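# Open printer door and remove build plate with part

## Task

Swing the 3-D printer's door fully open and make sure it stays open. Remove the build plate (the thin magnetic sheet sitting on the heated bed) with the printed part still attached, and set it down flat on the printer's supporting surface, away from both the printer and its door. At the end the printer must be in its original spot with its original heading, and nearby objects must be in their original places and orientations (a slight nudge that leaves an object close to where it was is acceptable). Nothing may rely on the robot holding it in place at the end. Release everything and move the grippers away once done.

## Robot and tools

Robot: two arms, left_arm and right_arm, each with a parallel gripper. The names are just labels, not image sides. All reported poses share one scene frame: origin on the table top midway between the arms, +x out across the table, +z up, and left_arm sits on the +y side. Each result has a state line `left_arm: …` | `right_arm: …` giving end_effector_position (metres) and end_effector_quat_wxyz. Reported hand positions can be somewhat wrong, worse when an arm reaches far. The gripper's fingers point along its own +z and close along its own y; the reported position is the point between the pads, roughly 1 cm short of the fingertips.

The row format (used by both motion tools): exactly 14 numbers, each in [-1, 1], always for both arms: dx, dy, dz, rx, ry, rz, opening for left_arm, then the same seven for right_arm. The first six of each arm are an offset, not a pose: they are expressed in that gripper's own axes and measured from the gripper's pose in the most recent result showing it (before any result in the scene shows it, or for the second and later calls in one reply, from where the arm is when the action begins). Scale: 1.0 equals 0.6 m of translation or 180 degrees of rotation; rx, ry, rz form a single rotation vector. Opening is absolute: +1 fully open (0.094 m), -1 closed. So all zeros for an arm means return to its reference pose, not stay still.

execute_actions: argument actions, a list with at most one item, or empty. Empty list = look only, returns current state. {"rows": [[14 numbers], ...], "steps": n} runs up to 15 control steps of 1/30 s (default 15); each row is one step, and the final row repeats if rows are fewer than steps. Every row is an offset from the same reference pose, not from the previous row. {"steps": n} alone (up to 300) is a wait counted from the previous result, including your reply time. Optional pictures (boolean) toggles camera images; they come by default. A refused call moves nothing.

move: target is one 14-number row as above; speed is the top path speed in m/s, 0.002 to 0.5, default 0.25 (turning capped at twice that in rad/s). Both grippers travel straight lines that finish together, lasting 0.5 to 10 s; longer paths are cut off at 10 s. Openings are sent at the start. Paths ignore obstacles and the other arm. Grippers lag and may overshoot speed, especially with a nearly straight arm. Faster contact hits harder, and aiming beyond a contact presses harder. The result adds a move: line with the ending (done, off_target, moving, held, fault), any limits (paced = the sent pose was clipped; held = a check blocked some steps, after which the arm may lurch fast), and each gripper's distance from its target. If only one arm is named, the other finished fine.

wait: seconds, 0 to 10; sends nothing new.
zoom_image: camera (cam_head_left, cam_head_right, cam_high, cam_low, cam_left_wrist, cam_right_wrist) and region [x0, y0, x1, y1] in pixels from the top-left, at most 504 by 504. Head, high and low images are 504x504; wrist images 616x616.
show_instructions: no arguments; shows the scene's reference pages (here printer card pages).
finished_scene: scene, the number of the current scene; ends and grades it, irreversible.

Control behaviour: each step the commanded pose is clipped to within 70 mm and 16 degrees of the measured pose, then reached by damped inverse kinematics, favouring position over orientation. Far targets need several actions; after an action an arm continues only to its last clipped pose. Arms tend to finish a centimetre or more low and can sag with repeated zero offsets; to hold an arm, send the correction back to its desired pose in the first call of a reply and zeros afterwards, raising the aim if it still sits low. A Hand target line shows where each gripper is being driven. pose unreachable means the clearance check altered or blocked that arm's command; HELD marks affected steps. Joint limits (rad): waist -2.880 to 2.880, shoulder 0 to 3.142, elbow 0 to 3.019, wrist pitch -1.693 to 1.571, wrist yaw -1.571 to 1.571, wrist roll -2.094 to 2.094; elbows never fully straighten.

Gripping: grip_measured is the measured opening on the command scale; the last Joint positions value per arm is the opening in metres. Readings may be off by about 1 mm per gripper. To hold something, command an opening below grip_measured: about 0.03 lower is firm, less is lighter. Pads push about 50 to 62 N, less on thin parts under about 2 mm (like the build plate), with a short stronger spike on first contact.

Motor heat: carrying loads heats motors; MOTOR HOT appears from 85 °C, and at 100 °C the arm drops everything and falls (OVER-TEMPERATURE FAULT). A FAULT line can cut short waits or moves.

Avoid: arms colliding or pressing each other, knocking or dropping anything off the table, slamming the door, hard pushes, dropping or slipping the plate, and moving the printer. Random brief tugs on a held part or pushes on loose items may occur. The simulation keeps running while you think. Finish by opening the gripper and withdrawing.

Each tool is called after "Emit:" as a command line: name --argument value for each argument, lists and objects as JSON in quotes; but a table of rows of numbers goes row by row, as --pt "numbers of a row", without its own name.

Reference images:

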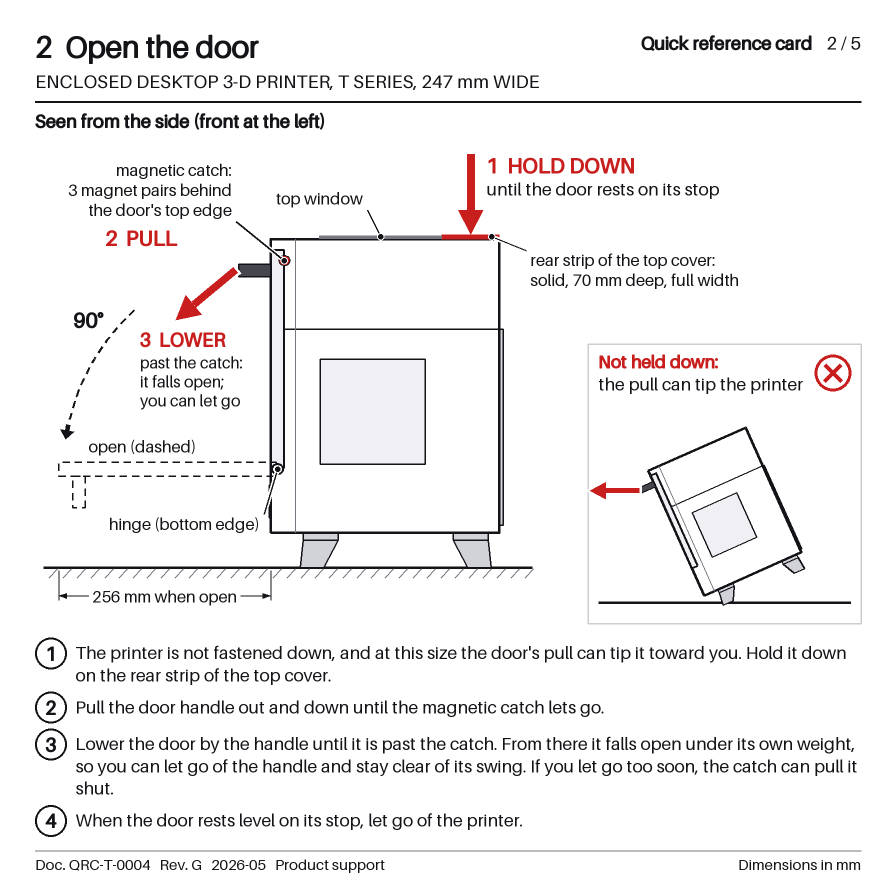

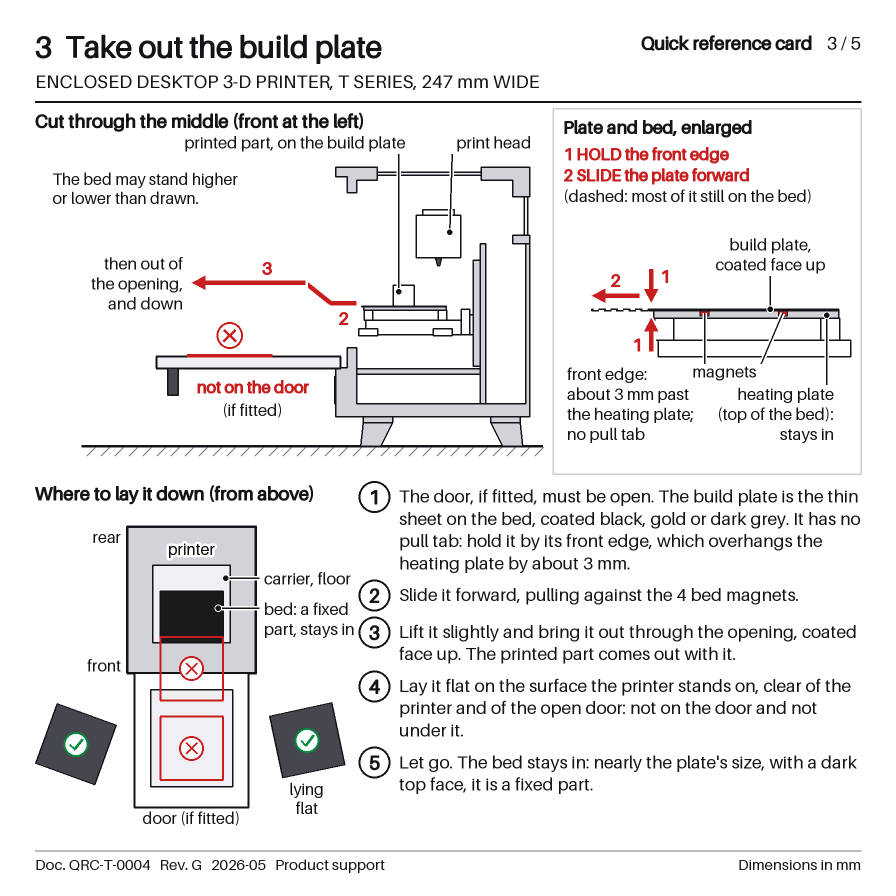

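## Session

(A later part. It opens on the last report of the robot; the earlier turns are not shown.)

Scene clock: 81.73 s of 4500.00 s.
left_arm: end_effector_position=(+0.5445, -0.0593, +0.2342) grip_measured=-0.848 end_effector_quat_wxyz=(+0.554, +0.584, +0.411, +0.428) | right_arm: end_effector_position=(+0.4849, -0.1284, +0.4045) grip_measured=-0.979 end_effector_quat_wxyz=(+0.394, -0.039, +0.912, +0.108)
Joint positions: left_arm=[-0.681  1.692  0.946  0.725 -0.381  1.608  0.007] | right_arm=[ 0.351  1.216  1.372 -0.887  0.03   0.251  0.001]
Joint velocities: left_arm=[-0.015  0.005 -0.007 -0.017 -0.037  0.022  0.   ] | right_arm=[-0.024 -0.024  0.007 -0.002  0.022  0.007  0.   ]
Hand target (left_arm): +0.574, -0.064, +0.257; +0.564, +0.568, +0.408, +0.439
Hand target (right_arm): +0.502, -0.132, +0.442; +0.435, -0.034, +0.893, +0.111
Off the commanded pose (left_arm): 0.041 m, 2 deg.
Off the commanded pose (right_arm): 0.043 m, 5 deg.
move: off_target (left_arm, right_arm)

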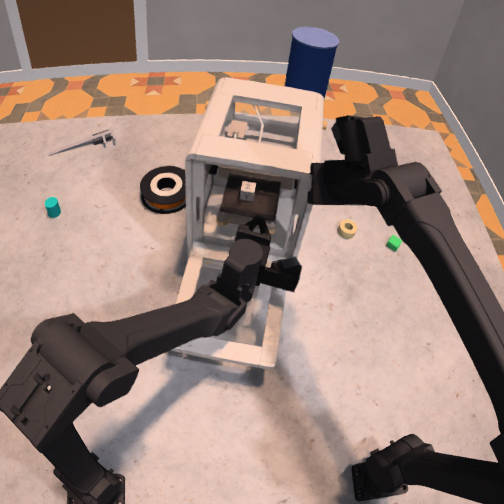

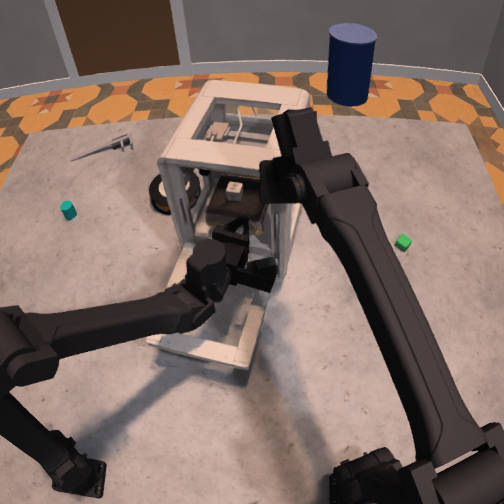

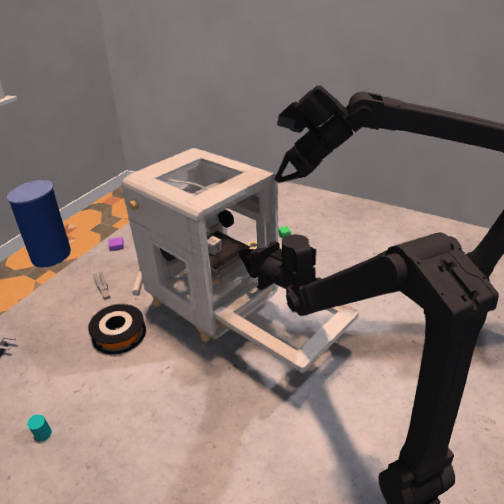

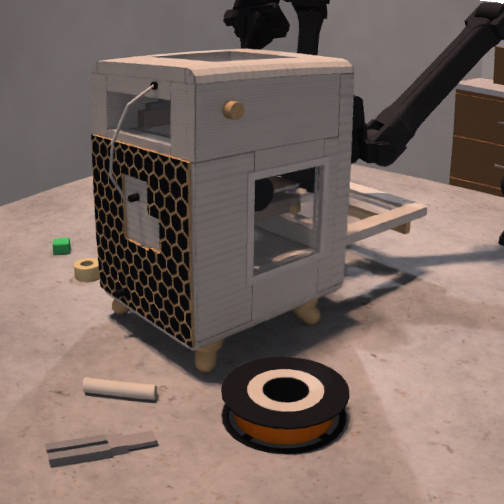

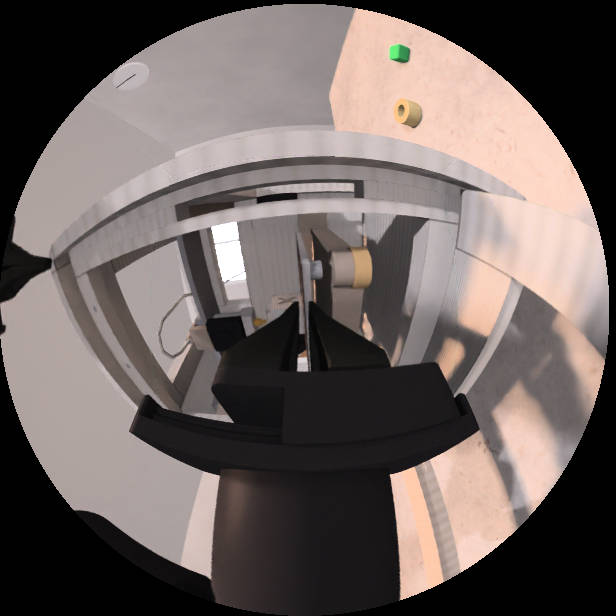

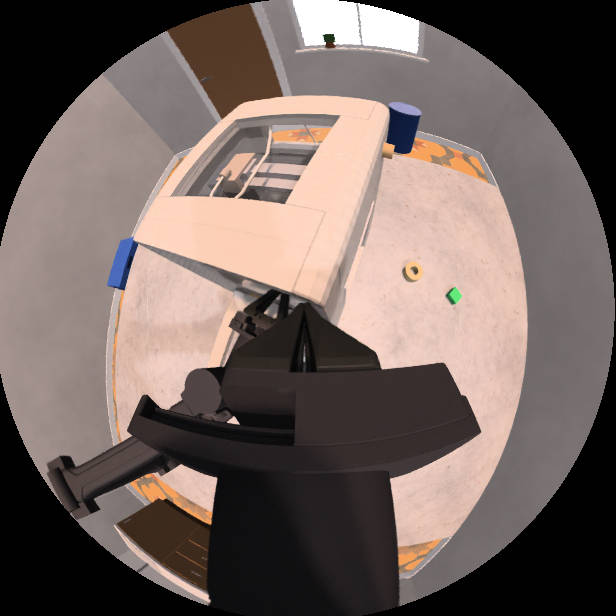

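Contact. Close, then pull.

Emit:
move --target '[0,0.04,0.035,-0.012,0,0,-1, -0.07,0,-0.02,0,-0.03,0,-1]' --speed 0.02

Emit:
move --target '[0,0.04,-0.07,-0.012,0,0,-1, -0.07,0,-0.02,0,-0.03,0,-1]' --speed 0.02

Scene clock: 84.83 s of 4500.00 s.
left_arm: end_effector_position=(+0.5439, -0.0592, +0.2329) grip_measured=-0.978 end_effector_quat_wxyz=(+0.554, +0.585, +0.410, +0.427) | right_arm: end_effector_position=(+0.4850, -0.1285, +0.4045) grip_measured=-0.979 end_effector_quat_wxyz=(+0.394, -0.040, +0.912, +0.107)
Joint positions: left_arm=[-0.68   1.691  0.943  0.725 -0.376  1.608  0.001] | right_arm=[ 0.351  1.216  1.372 -0.886  0.031  0.251  0.001]
Joint velocities: left_arm=[-0.015 -0.015  0.007 -0.017  0.022  0.007  0.   ] | right_arm=[-0.015 -0.005  0.017 -0.007 -0.022 -0.051  0.001]
Hand target (left_arm): +0.563, -0.065, +0.258; +0.565, +0.573, +0.403, +0.436
Hand target (right_arm): +0.502, -0.133, +0.442; +0.436, -0.034, +0.893, +0.109
Off the commanded pose (left_arm): 0.033 m, 2 deg.
Off the commanded pose (right_arm): 0.044 m, 5 deg.
move: off_target (left_arm, right_arm)

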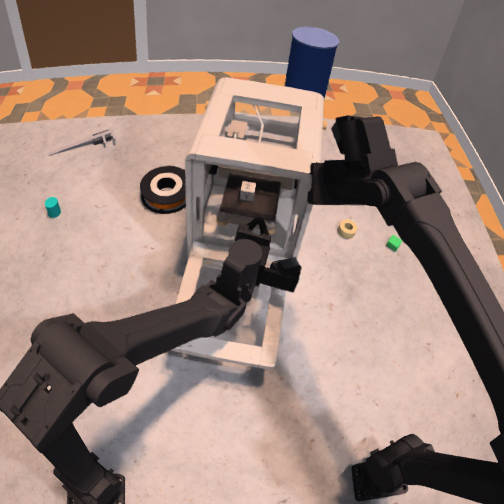

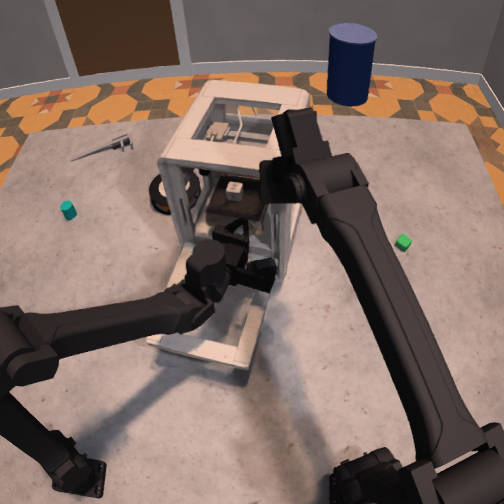

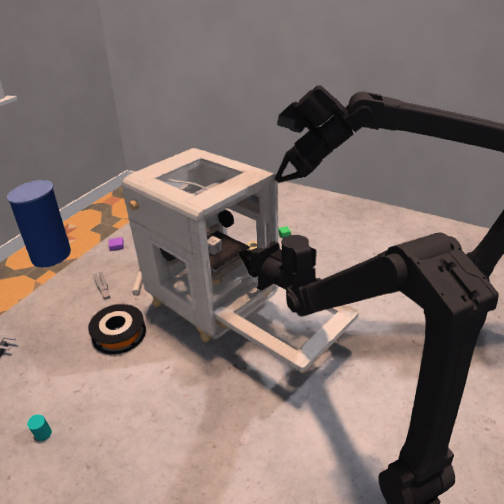

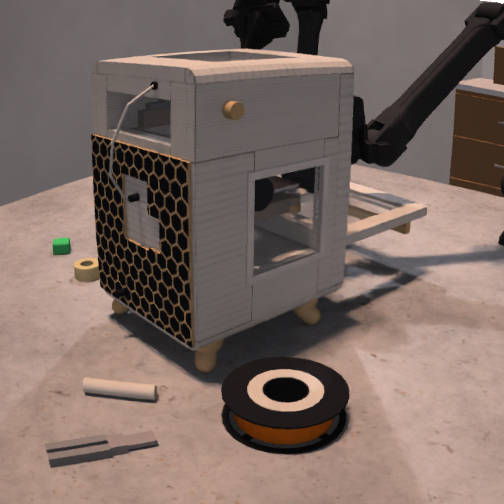

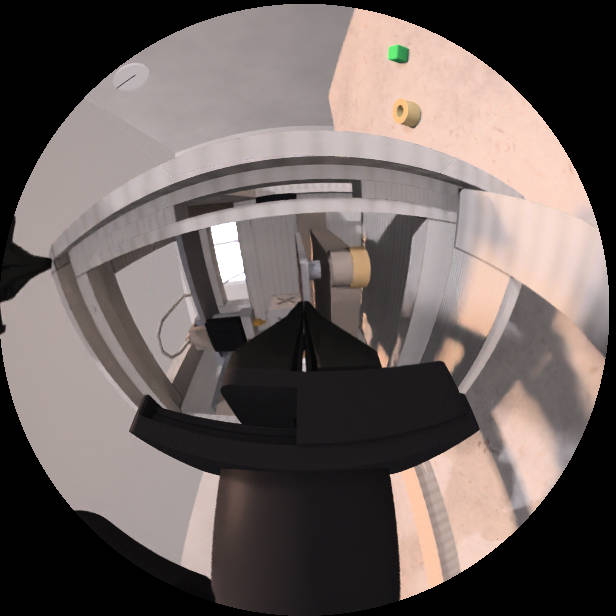

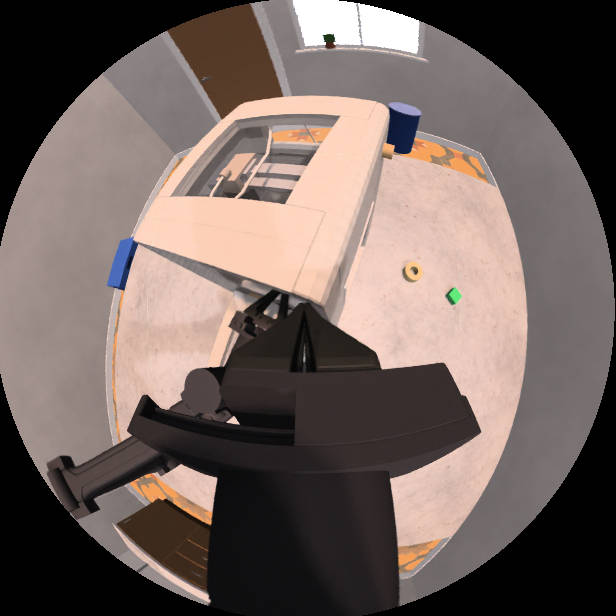

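Scene clock: 87.50 s of 4500.00 s.
left_arm: end_effector_position=(+0.5099, -0.0424, +0.2407) grip_measured=-0.978 end_effector_quat_wxyz=(+0.551, +0.584, +0.413, +0.430) | right_arm: end_effector_position=(+0.4850, -0.1285, +0.4045) grip_measured=-0.979 end_effector_quat_wxyz=(+0.394, -0.040, +0.912, +0.107)
Joint positions: left_arm=[-0.702  1.596  0.845  0.725 -0.408  1.608  0.001] | right_arm=[ 0.351  1.216  1.372 -0.886  0.031  0.25   0.001]
Joint velocities: left_arm=[-0.015 -0.015 -0.002 -0.037 -0.022 -0.022 -0.001] | right_arm=[-0.005  0.005 -0.012 -0.017 -0.007  0.125 -0.   ]
Hand target (left_arm): +0.504, -0.048, +0.258; +0.565, +0.575, +0.403, +0.434
Hand target (right_arm): +0.502, -0.133, +0.443; +0.436, -0.034, +0.892, +0.109
Off the commanded pose (left_arm): 0.019 m, 2 deg.
Off the commanded pose (right_arm): 0.044 m, 5 deg.
move: off_target (left_arm, right_arm)

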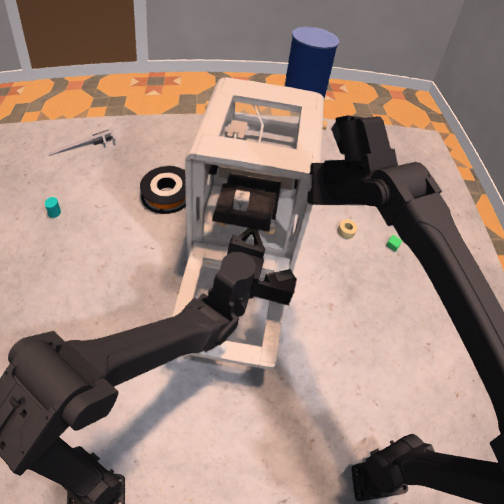

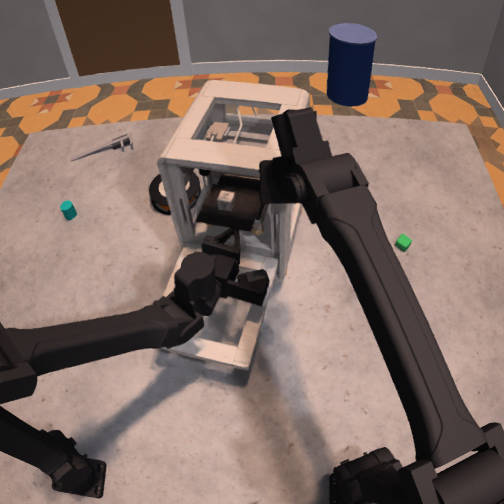

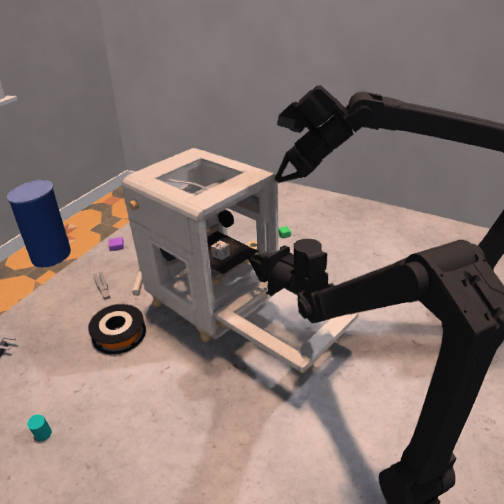

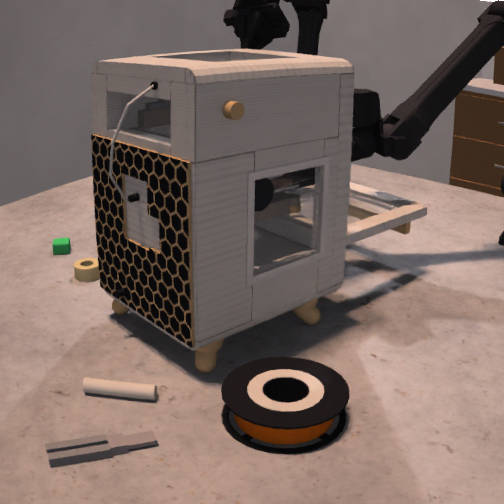

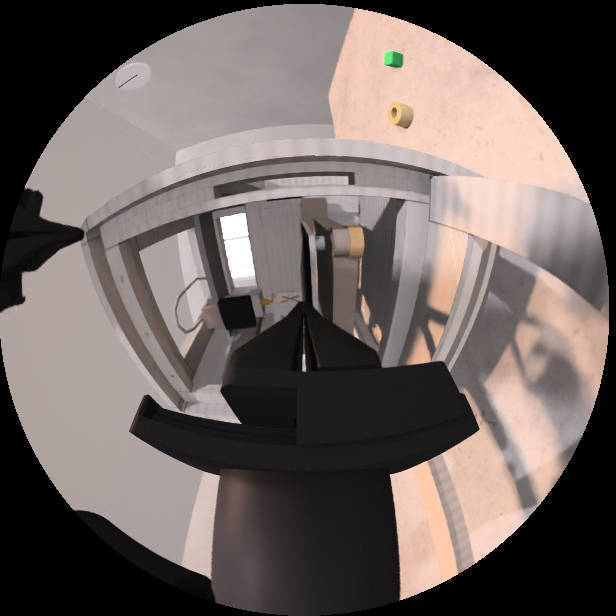

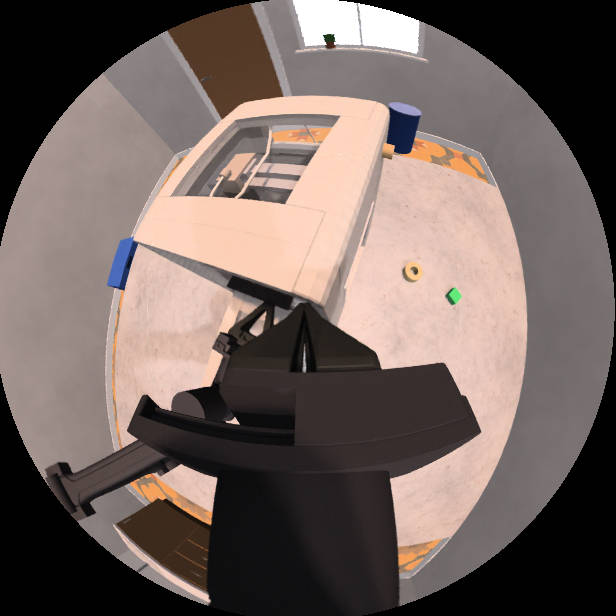

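Plate slid. Regrip deeper, with a wider opening.

Emit:
move --target '[0,0.02,0,-0.012,0,0,-0.6, -0.07,0,-0.02,0,-0.03,0,-1]' --speed 0.02

Emit:
move --target '[0.03,0.03,0.065,-0.012,0,0,-0.6, -0.07,0,-0.02,0,-0.03,0,-1]' --speed 0.03

Scene clock: 90.60 s of 4500.00 s.
left_arm: end_effector_position=(+0.5096, -0.0421, +0.2416) grip_measured=-0.602 end_effector_quat_wxyz=(+0.553, +0.583, +0.411, +0.431) | right_arm: end_effector_position=(+0.4850, -0.1285, +0.4045) grip_measured=-0.979 end_effector_quat_wxyz=(+0.394, -0.040, +0.912, +0.107)
Joint positions: left_arm=[-0.702  1.596  0.843  0.734 -0.408  1.612  0.019] | right_arm=[ 0.351  1.216  1.372 -0.886  0.031  0.249  0.001]
Joint velocities: left_arm=[-0.005  0.005  0.007 -0.022 -0.007 -0.022 -0.   ] | right_arm=[-0.005 -0.015  0.007 -0.012 -0.022 -0.007  0.001]
Hand target (left_arm): +0.510, -0.043, +0.253; +0.562, +0.574, +0.405, +0.437
Hand target (right_arm): +0.502, -0.133, +0.443; +0.436, -0.034, +0.893, +0.109
Off the commanded pose (left_arm): 0.011 m, 2 deg.
Off the commanded pose (right_arm): 0.044 m, 5 deg.
move: off_target (left_arm, right_arm)

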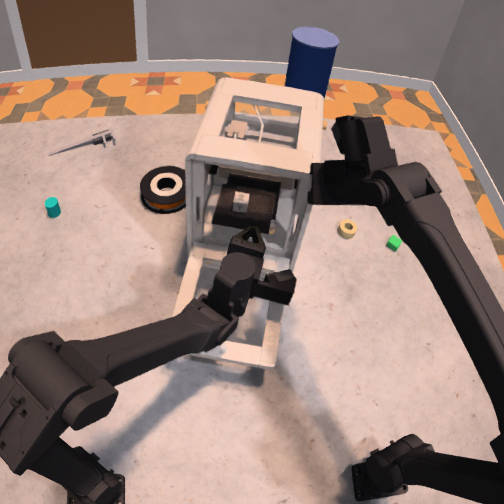

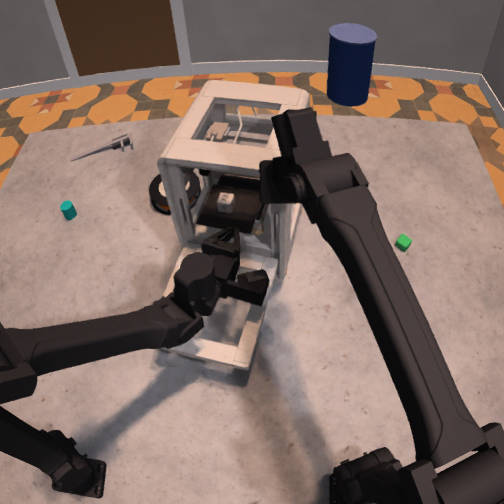

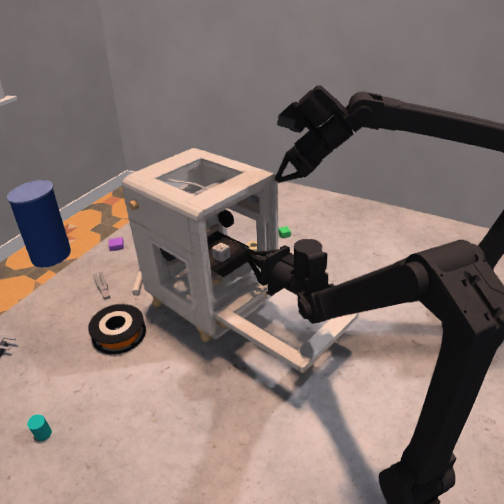

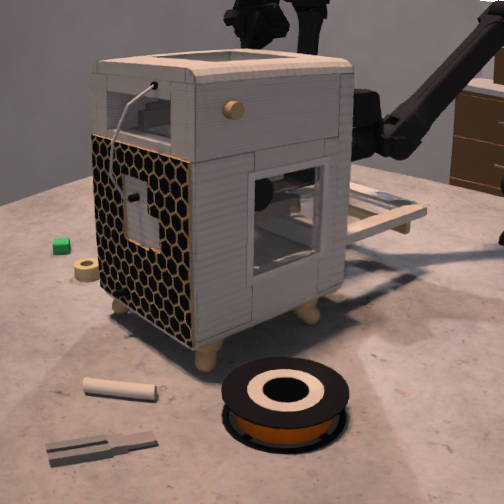

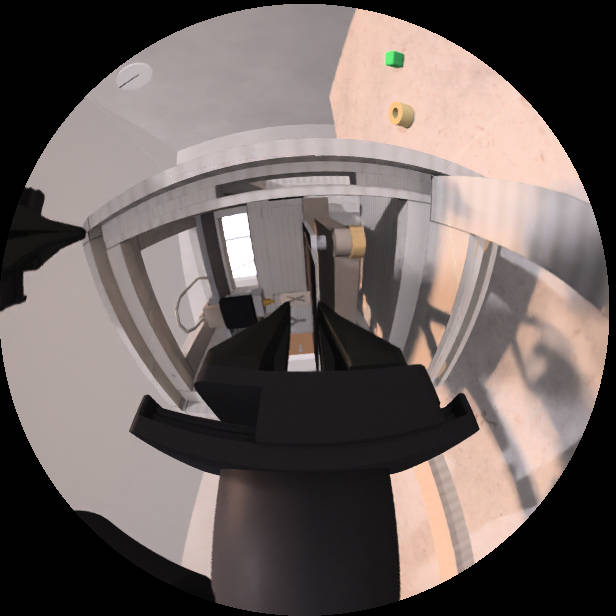

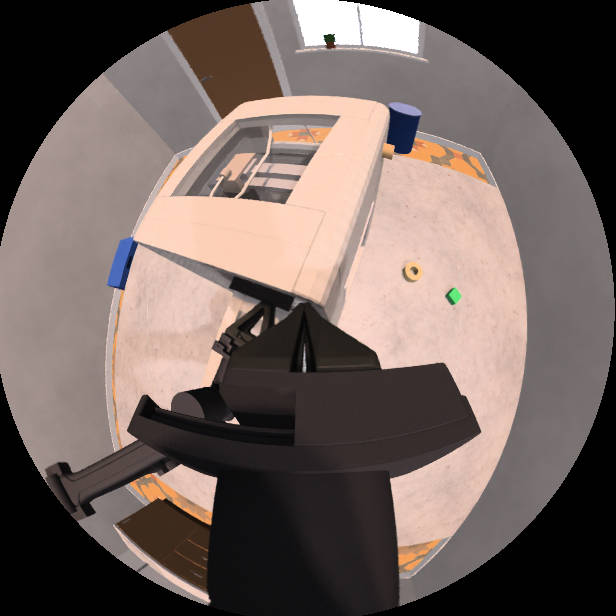

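Scene clock: 92.47 s of 4500.00 s.
left_arm: end_effector_position=(+0.5360, -0.0341, +0.2395) grip_measured=-0.602 end_effector_quat_wxyz=(+0.555, +0.585, +0.407, +0.429) | right_arm: end_effector_position=(+0.4850, -0.1286, +0.4045) grip_measured=-0.979 end_effector_quat_wxyz=(+0.394, -0.040, +0.912, +0.107)
Joint positions: left_arm=[-0.648  1.634  0.884  0.734 -0.343  1.617  0.019] | right_arm=[ 0.351  1.216  1.372 -0.887  0.031  0.249  0.001]
Joint velocities: left_arm=[-0.005  0.005  0.007  0.012 -0.007  0.066 -0.001] | right_arm=[ 0.005 -0.005  0.007 -0.002 -0.022  0.007 -0.   ]
Hand target (left_arm): +0.551, -0.036, +0.259; +0.563, +0.573, +0.402, +0.440
Hand target (right_arm): +0.502, -0.133, +0.442; +0.436, -0.034, +0.893, +0.108
Off the commanded pose (left_arm): 0.026 m, 2 deg.
Off the commanded pose (right_arm): 0.044 m, 5 deg.
move: off_target (left_arm, right_arm)

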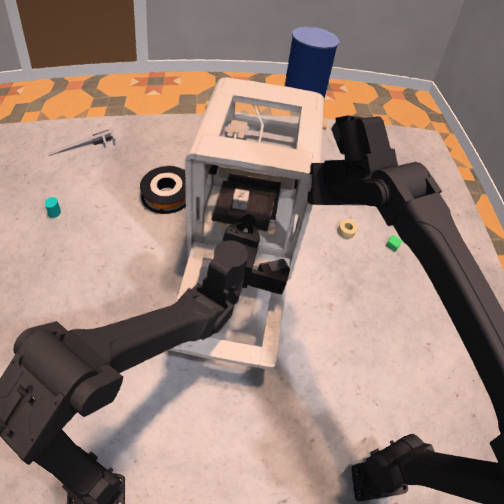

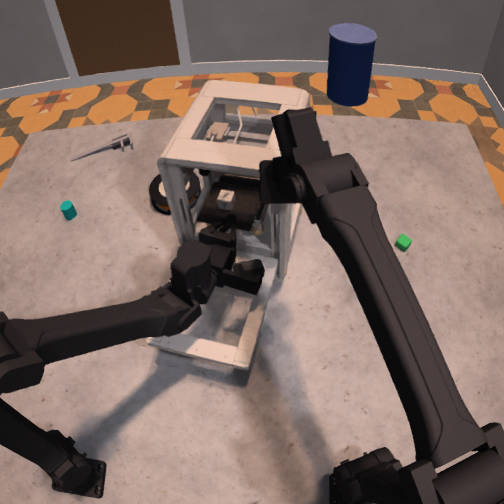

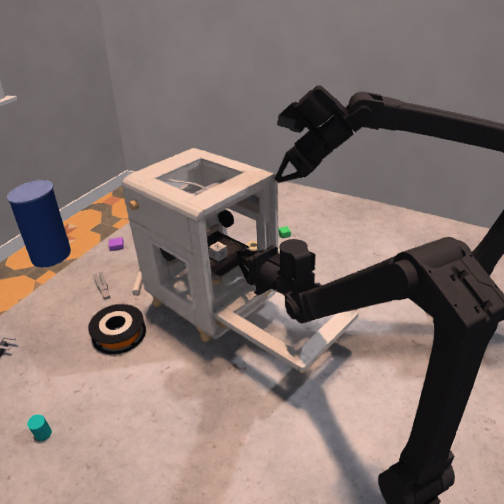

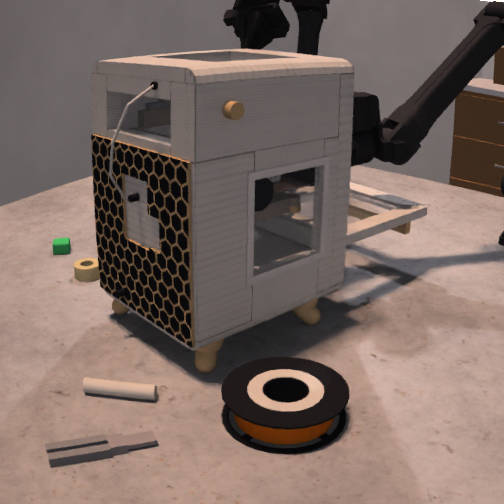

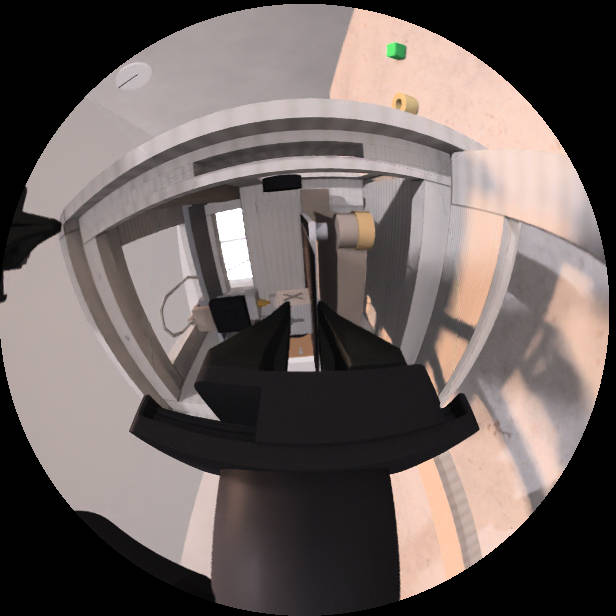

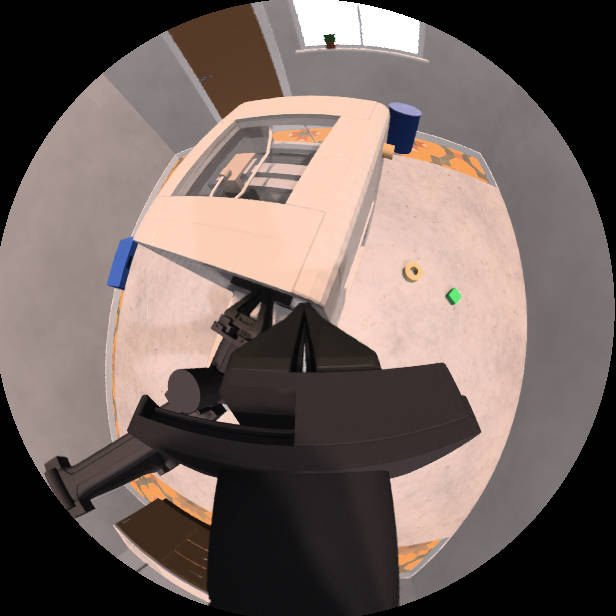

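Emit:
move --target '[0,0.01,0.01,-0.01,0,0,-1, -0.07,0,-0.02,0,-0.03,0,-1]' --speed 0.02

Emit:
move --target '[0,0.05,-0.3,-0.02,0.02,0,-1, -0.07,0,-0.02,0,-0.03,0,-1]' --speed 0.06

Emit:
move --target '[0.42,0,0,-0.01,0,0,-1, -0.05,-0.1,-0.15,0,0,0,-1]' --speed 0.1

Scene clock: 95.63 s of 4500.00 s.
left_arm: end_effector_position=(+0.5359, -0.0344, +0.2396) grip_measured=-0.977 end_effector_quat_wxyz=(+0.558, +0.583, +0.405, +0.429) | right_arm: end_effector_position=(+0.4850, -0.1286, +0.4045) grip_measured=-0.979 end_effector_quat_wxyz=(+0.394, -0.041, +0.912, +0.107)
Joint positions: left_arm=[-0.648  1.638  0.882  0.746 -0.341  1.616  0.001] | right_arm=[ 0.351  1.216  1.372 -0.887  0.031  0.248  0.001]
Joint velocities: left_arm=[ 0.005 -0.015 -0.022 -0.007  0.022  0.125 -0.001] | right_arm=[ 0.005 -0.015 -0.012  0.007 -0.051 -0.081  0.001]
Hand target (left_arm): +0.541, -0.036, +0.245; +0.564, +0.577, +0.400, +0.436
Hand target (right_arm): +0.502, -0.133, +0.442; +0.436, -0.035, +0.893, +0.108
Off the commanded pose (left_arm): 0.008 m, 1 deg.
Off the commanded pose (right_arm): 0.044 m, 5 deg.
move: off_target (right_arm)

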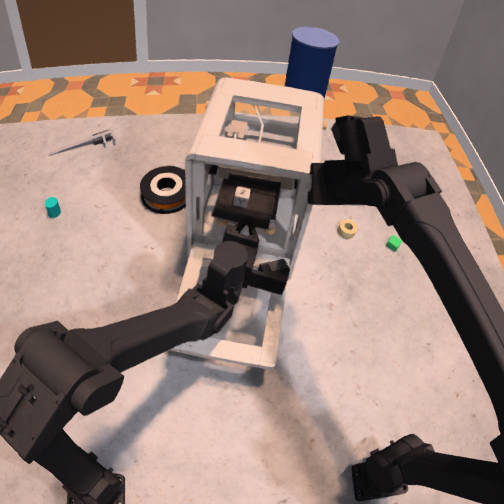

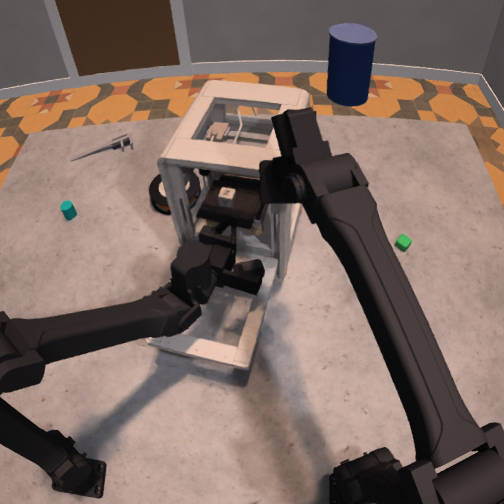

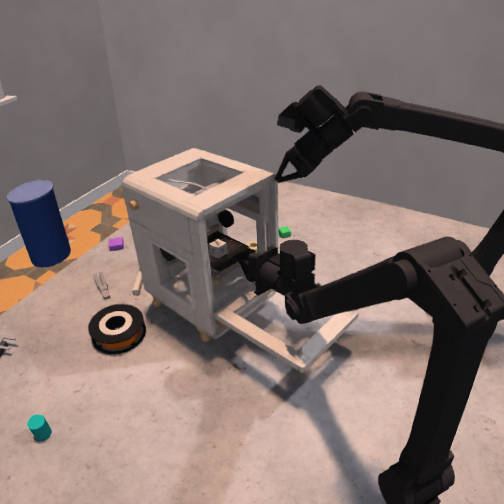

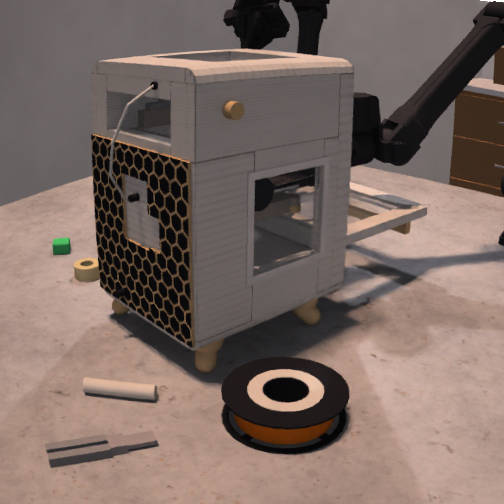

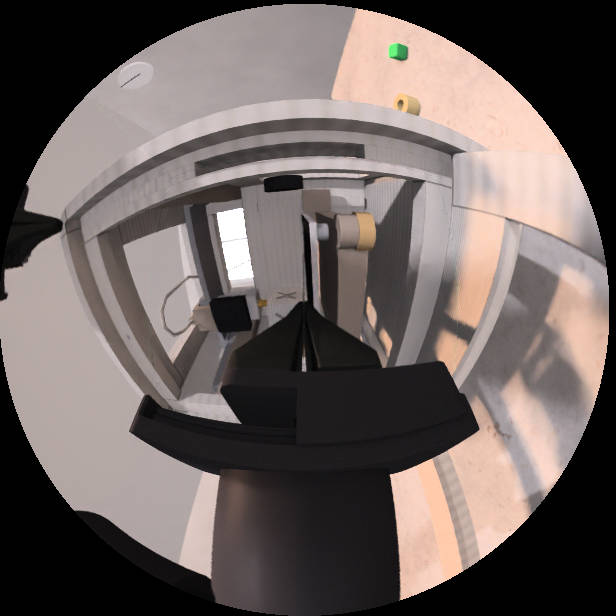

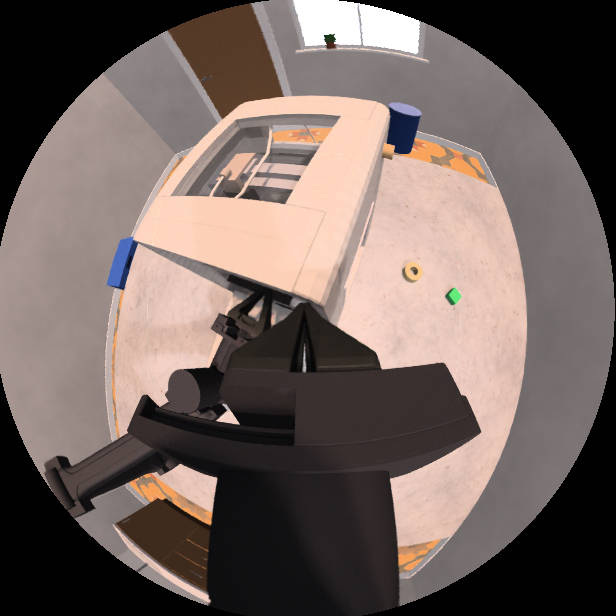

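Scene clock: 99.00 s of 4500.00 s.
left_arm: end_effector_position=(+0.3677, +0.0232, +0.2638) grip_measured=-0.977 end_effector_quat_wxyz=(+0.556, +0.555, +0.419, +0.455) | right_arm: end_effector_position=(+0.4850, -0.1286, +0.4045) grip_measured=-0.979 end_effector_quat_wxyz=(+0.394, -0.041, +0.912, +0.107)
Joint positions: left_arm=[-0.865  1.205  0.481  0.763 -0.626  1.634  0.001] | right_arm=[ 0.351  1.216  1.372 -0.887  0.031  0.247  0.001]
Joint velocities: left_arm=[-0.015 -0.015 -0.022  0.012  0.007 -0.037 -0.   ] | right_arm=[-0.015  0.015 -0.007  0.007 -0.022  0.037 -0.001]
Hand target (left_arm): +0.365, +0.020, +0.274; +0.563, +0.551, +0.412, +0.457
Hand target (right_arm): +0.502, -0.133, +0.442; +0.436, -0.035, +0.893, +0.108
Off the commanded pose (left_arm): 0.009 m, 2 deg.
Off the commanded pose (right_arm): 0.044 m, 5 deg.
move: off_target (right_arm)

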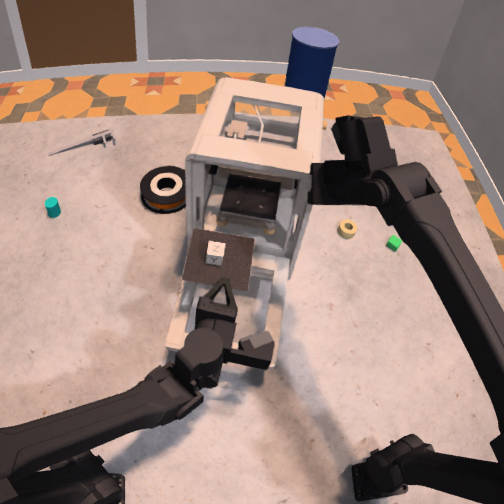

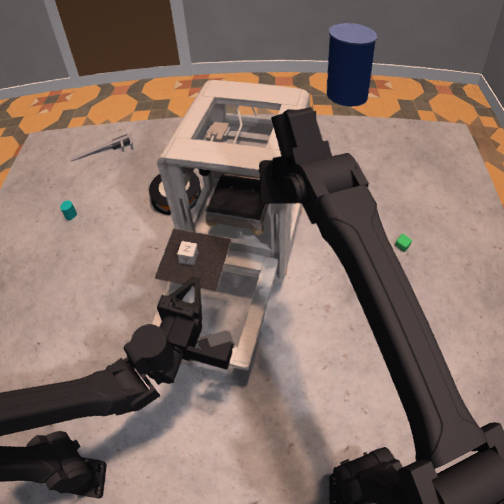

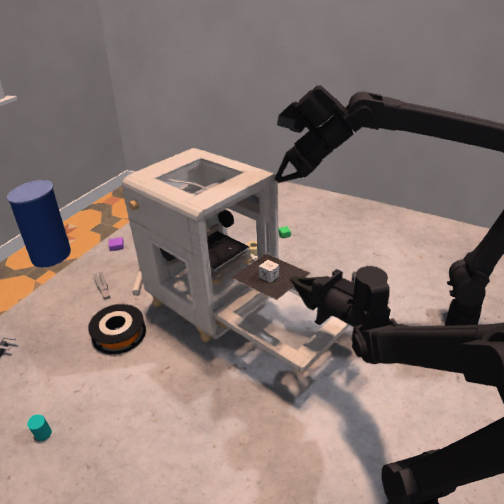

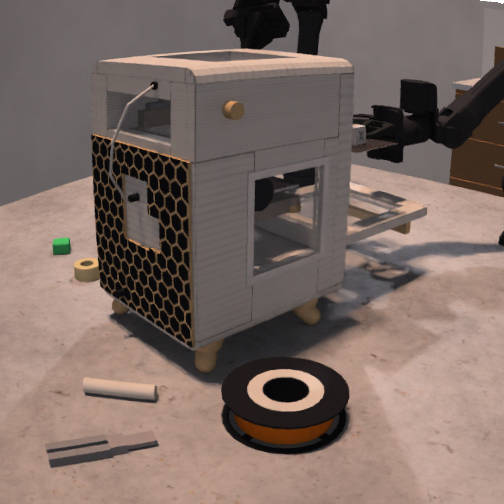

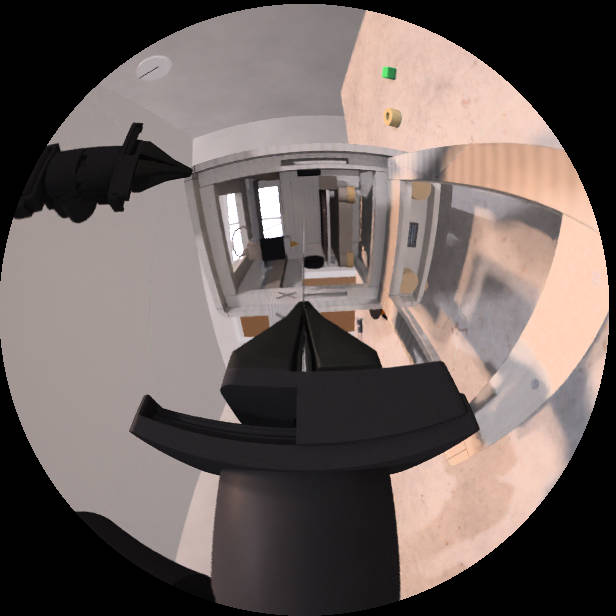

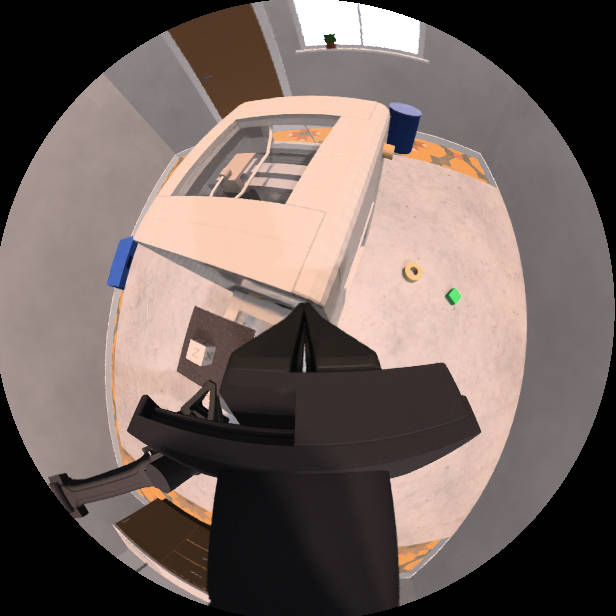

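Scene clock: 101.87 s of 4500.00 s.
left_arm: end_effector_position=(+0.4213, +0.2659, +0.2589) grip_measured=-0.977 end_effector_quat_wxyz=(+0.549, +0.565, +0.410, +0.460) | right_arm: end_effector_position=(+0.4509, -0.2053, +0.4423) grip_measured=-0.979 end_effector_quat_wxyz=(+0.367, -0.039, +0.924, +0.103)
Joint positions: left_arm=[0.031 1.015 0.351 0.692 0.276 1.632 0.001] | right_arm=[ 0.169  1.137  1.442 -1.099 -0.103  0.127  0.001]
Joint velocities: left_arm=[-0.015 -0.005  0.007 -0.007 -0.007 -0.095 -0.   ] | right_arm=[-0.005  0.005 -0.017  0.007  0.037 -0.051  0.   ]
Hand target (left_arm): +0.428, +0.268, +0.279; +0.559, +0.552, +0.401, +0.471
Hand target (right_arm): +0.451, -0.209, +0.476; +0.394, -0.042, +0.912, +0.104
Off the commanded pose (left_arm): 0.016 m, 3 deg.
Off the commanded pose (right_arm): 0.034 m, 3 deg.
move: off_target (left_arm, right_arm)

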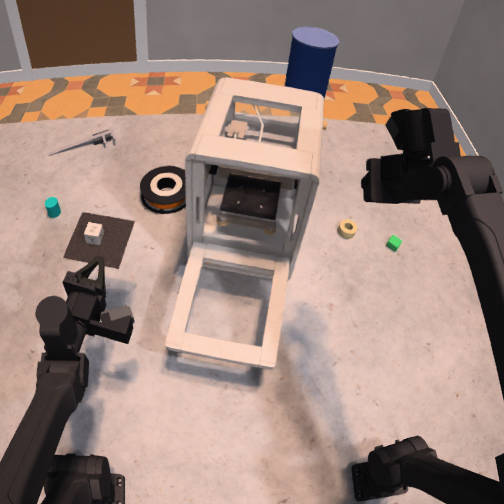

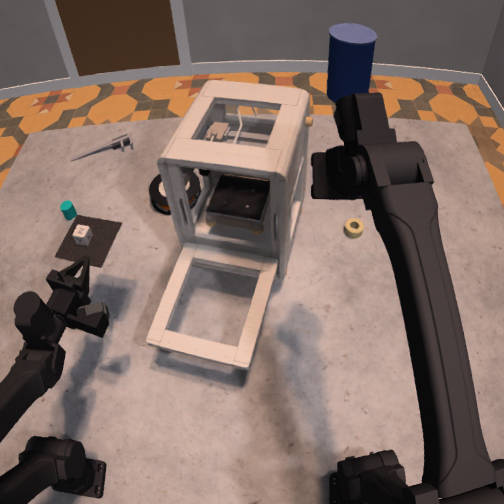

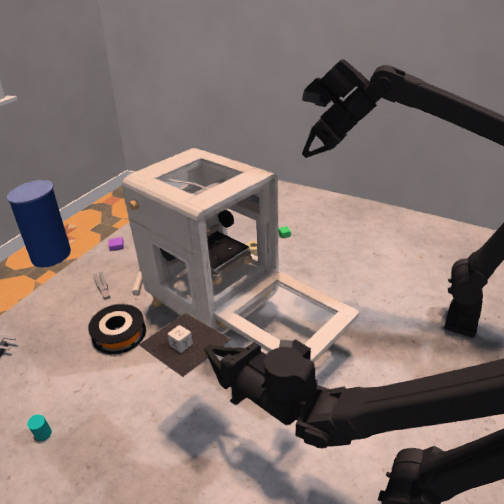

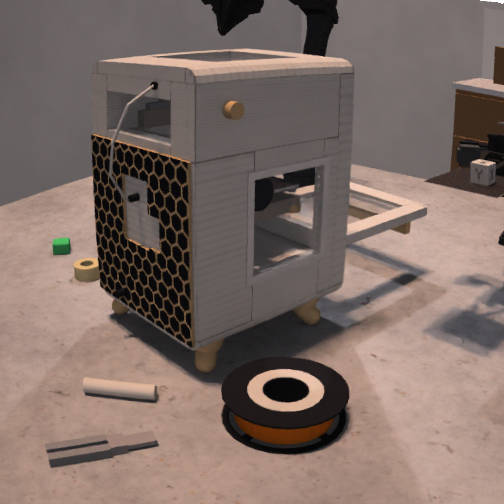

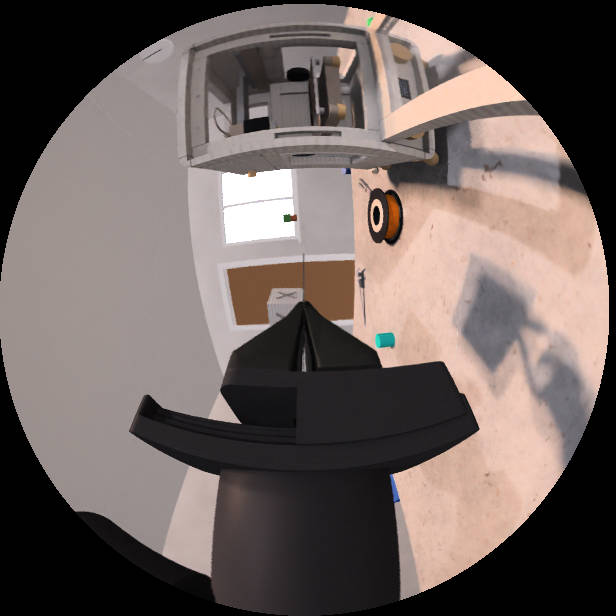

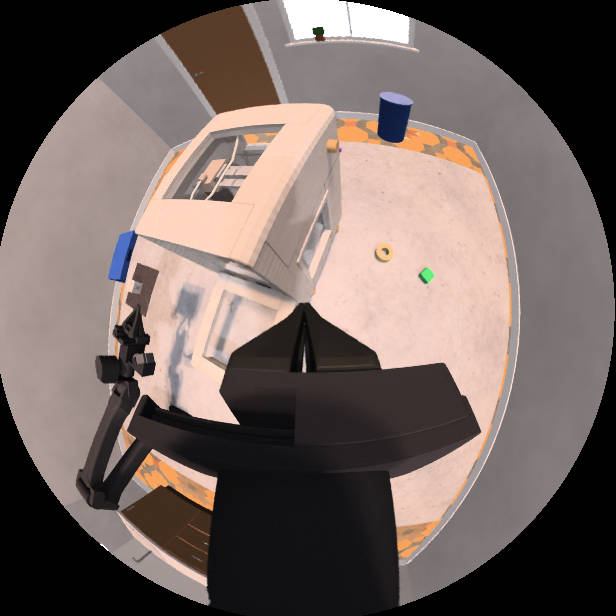

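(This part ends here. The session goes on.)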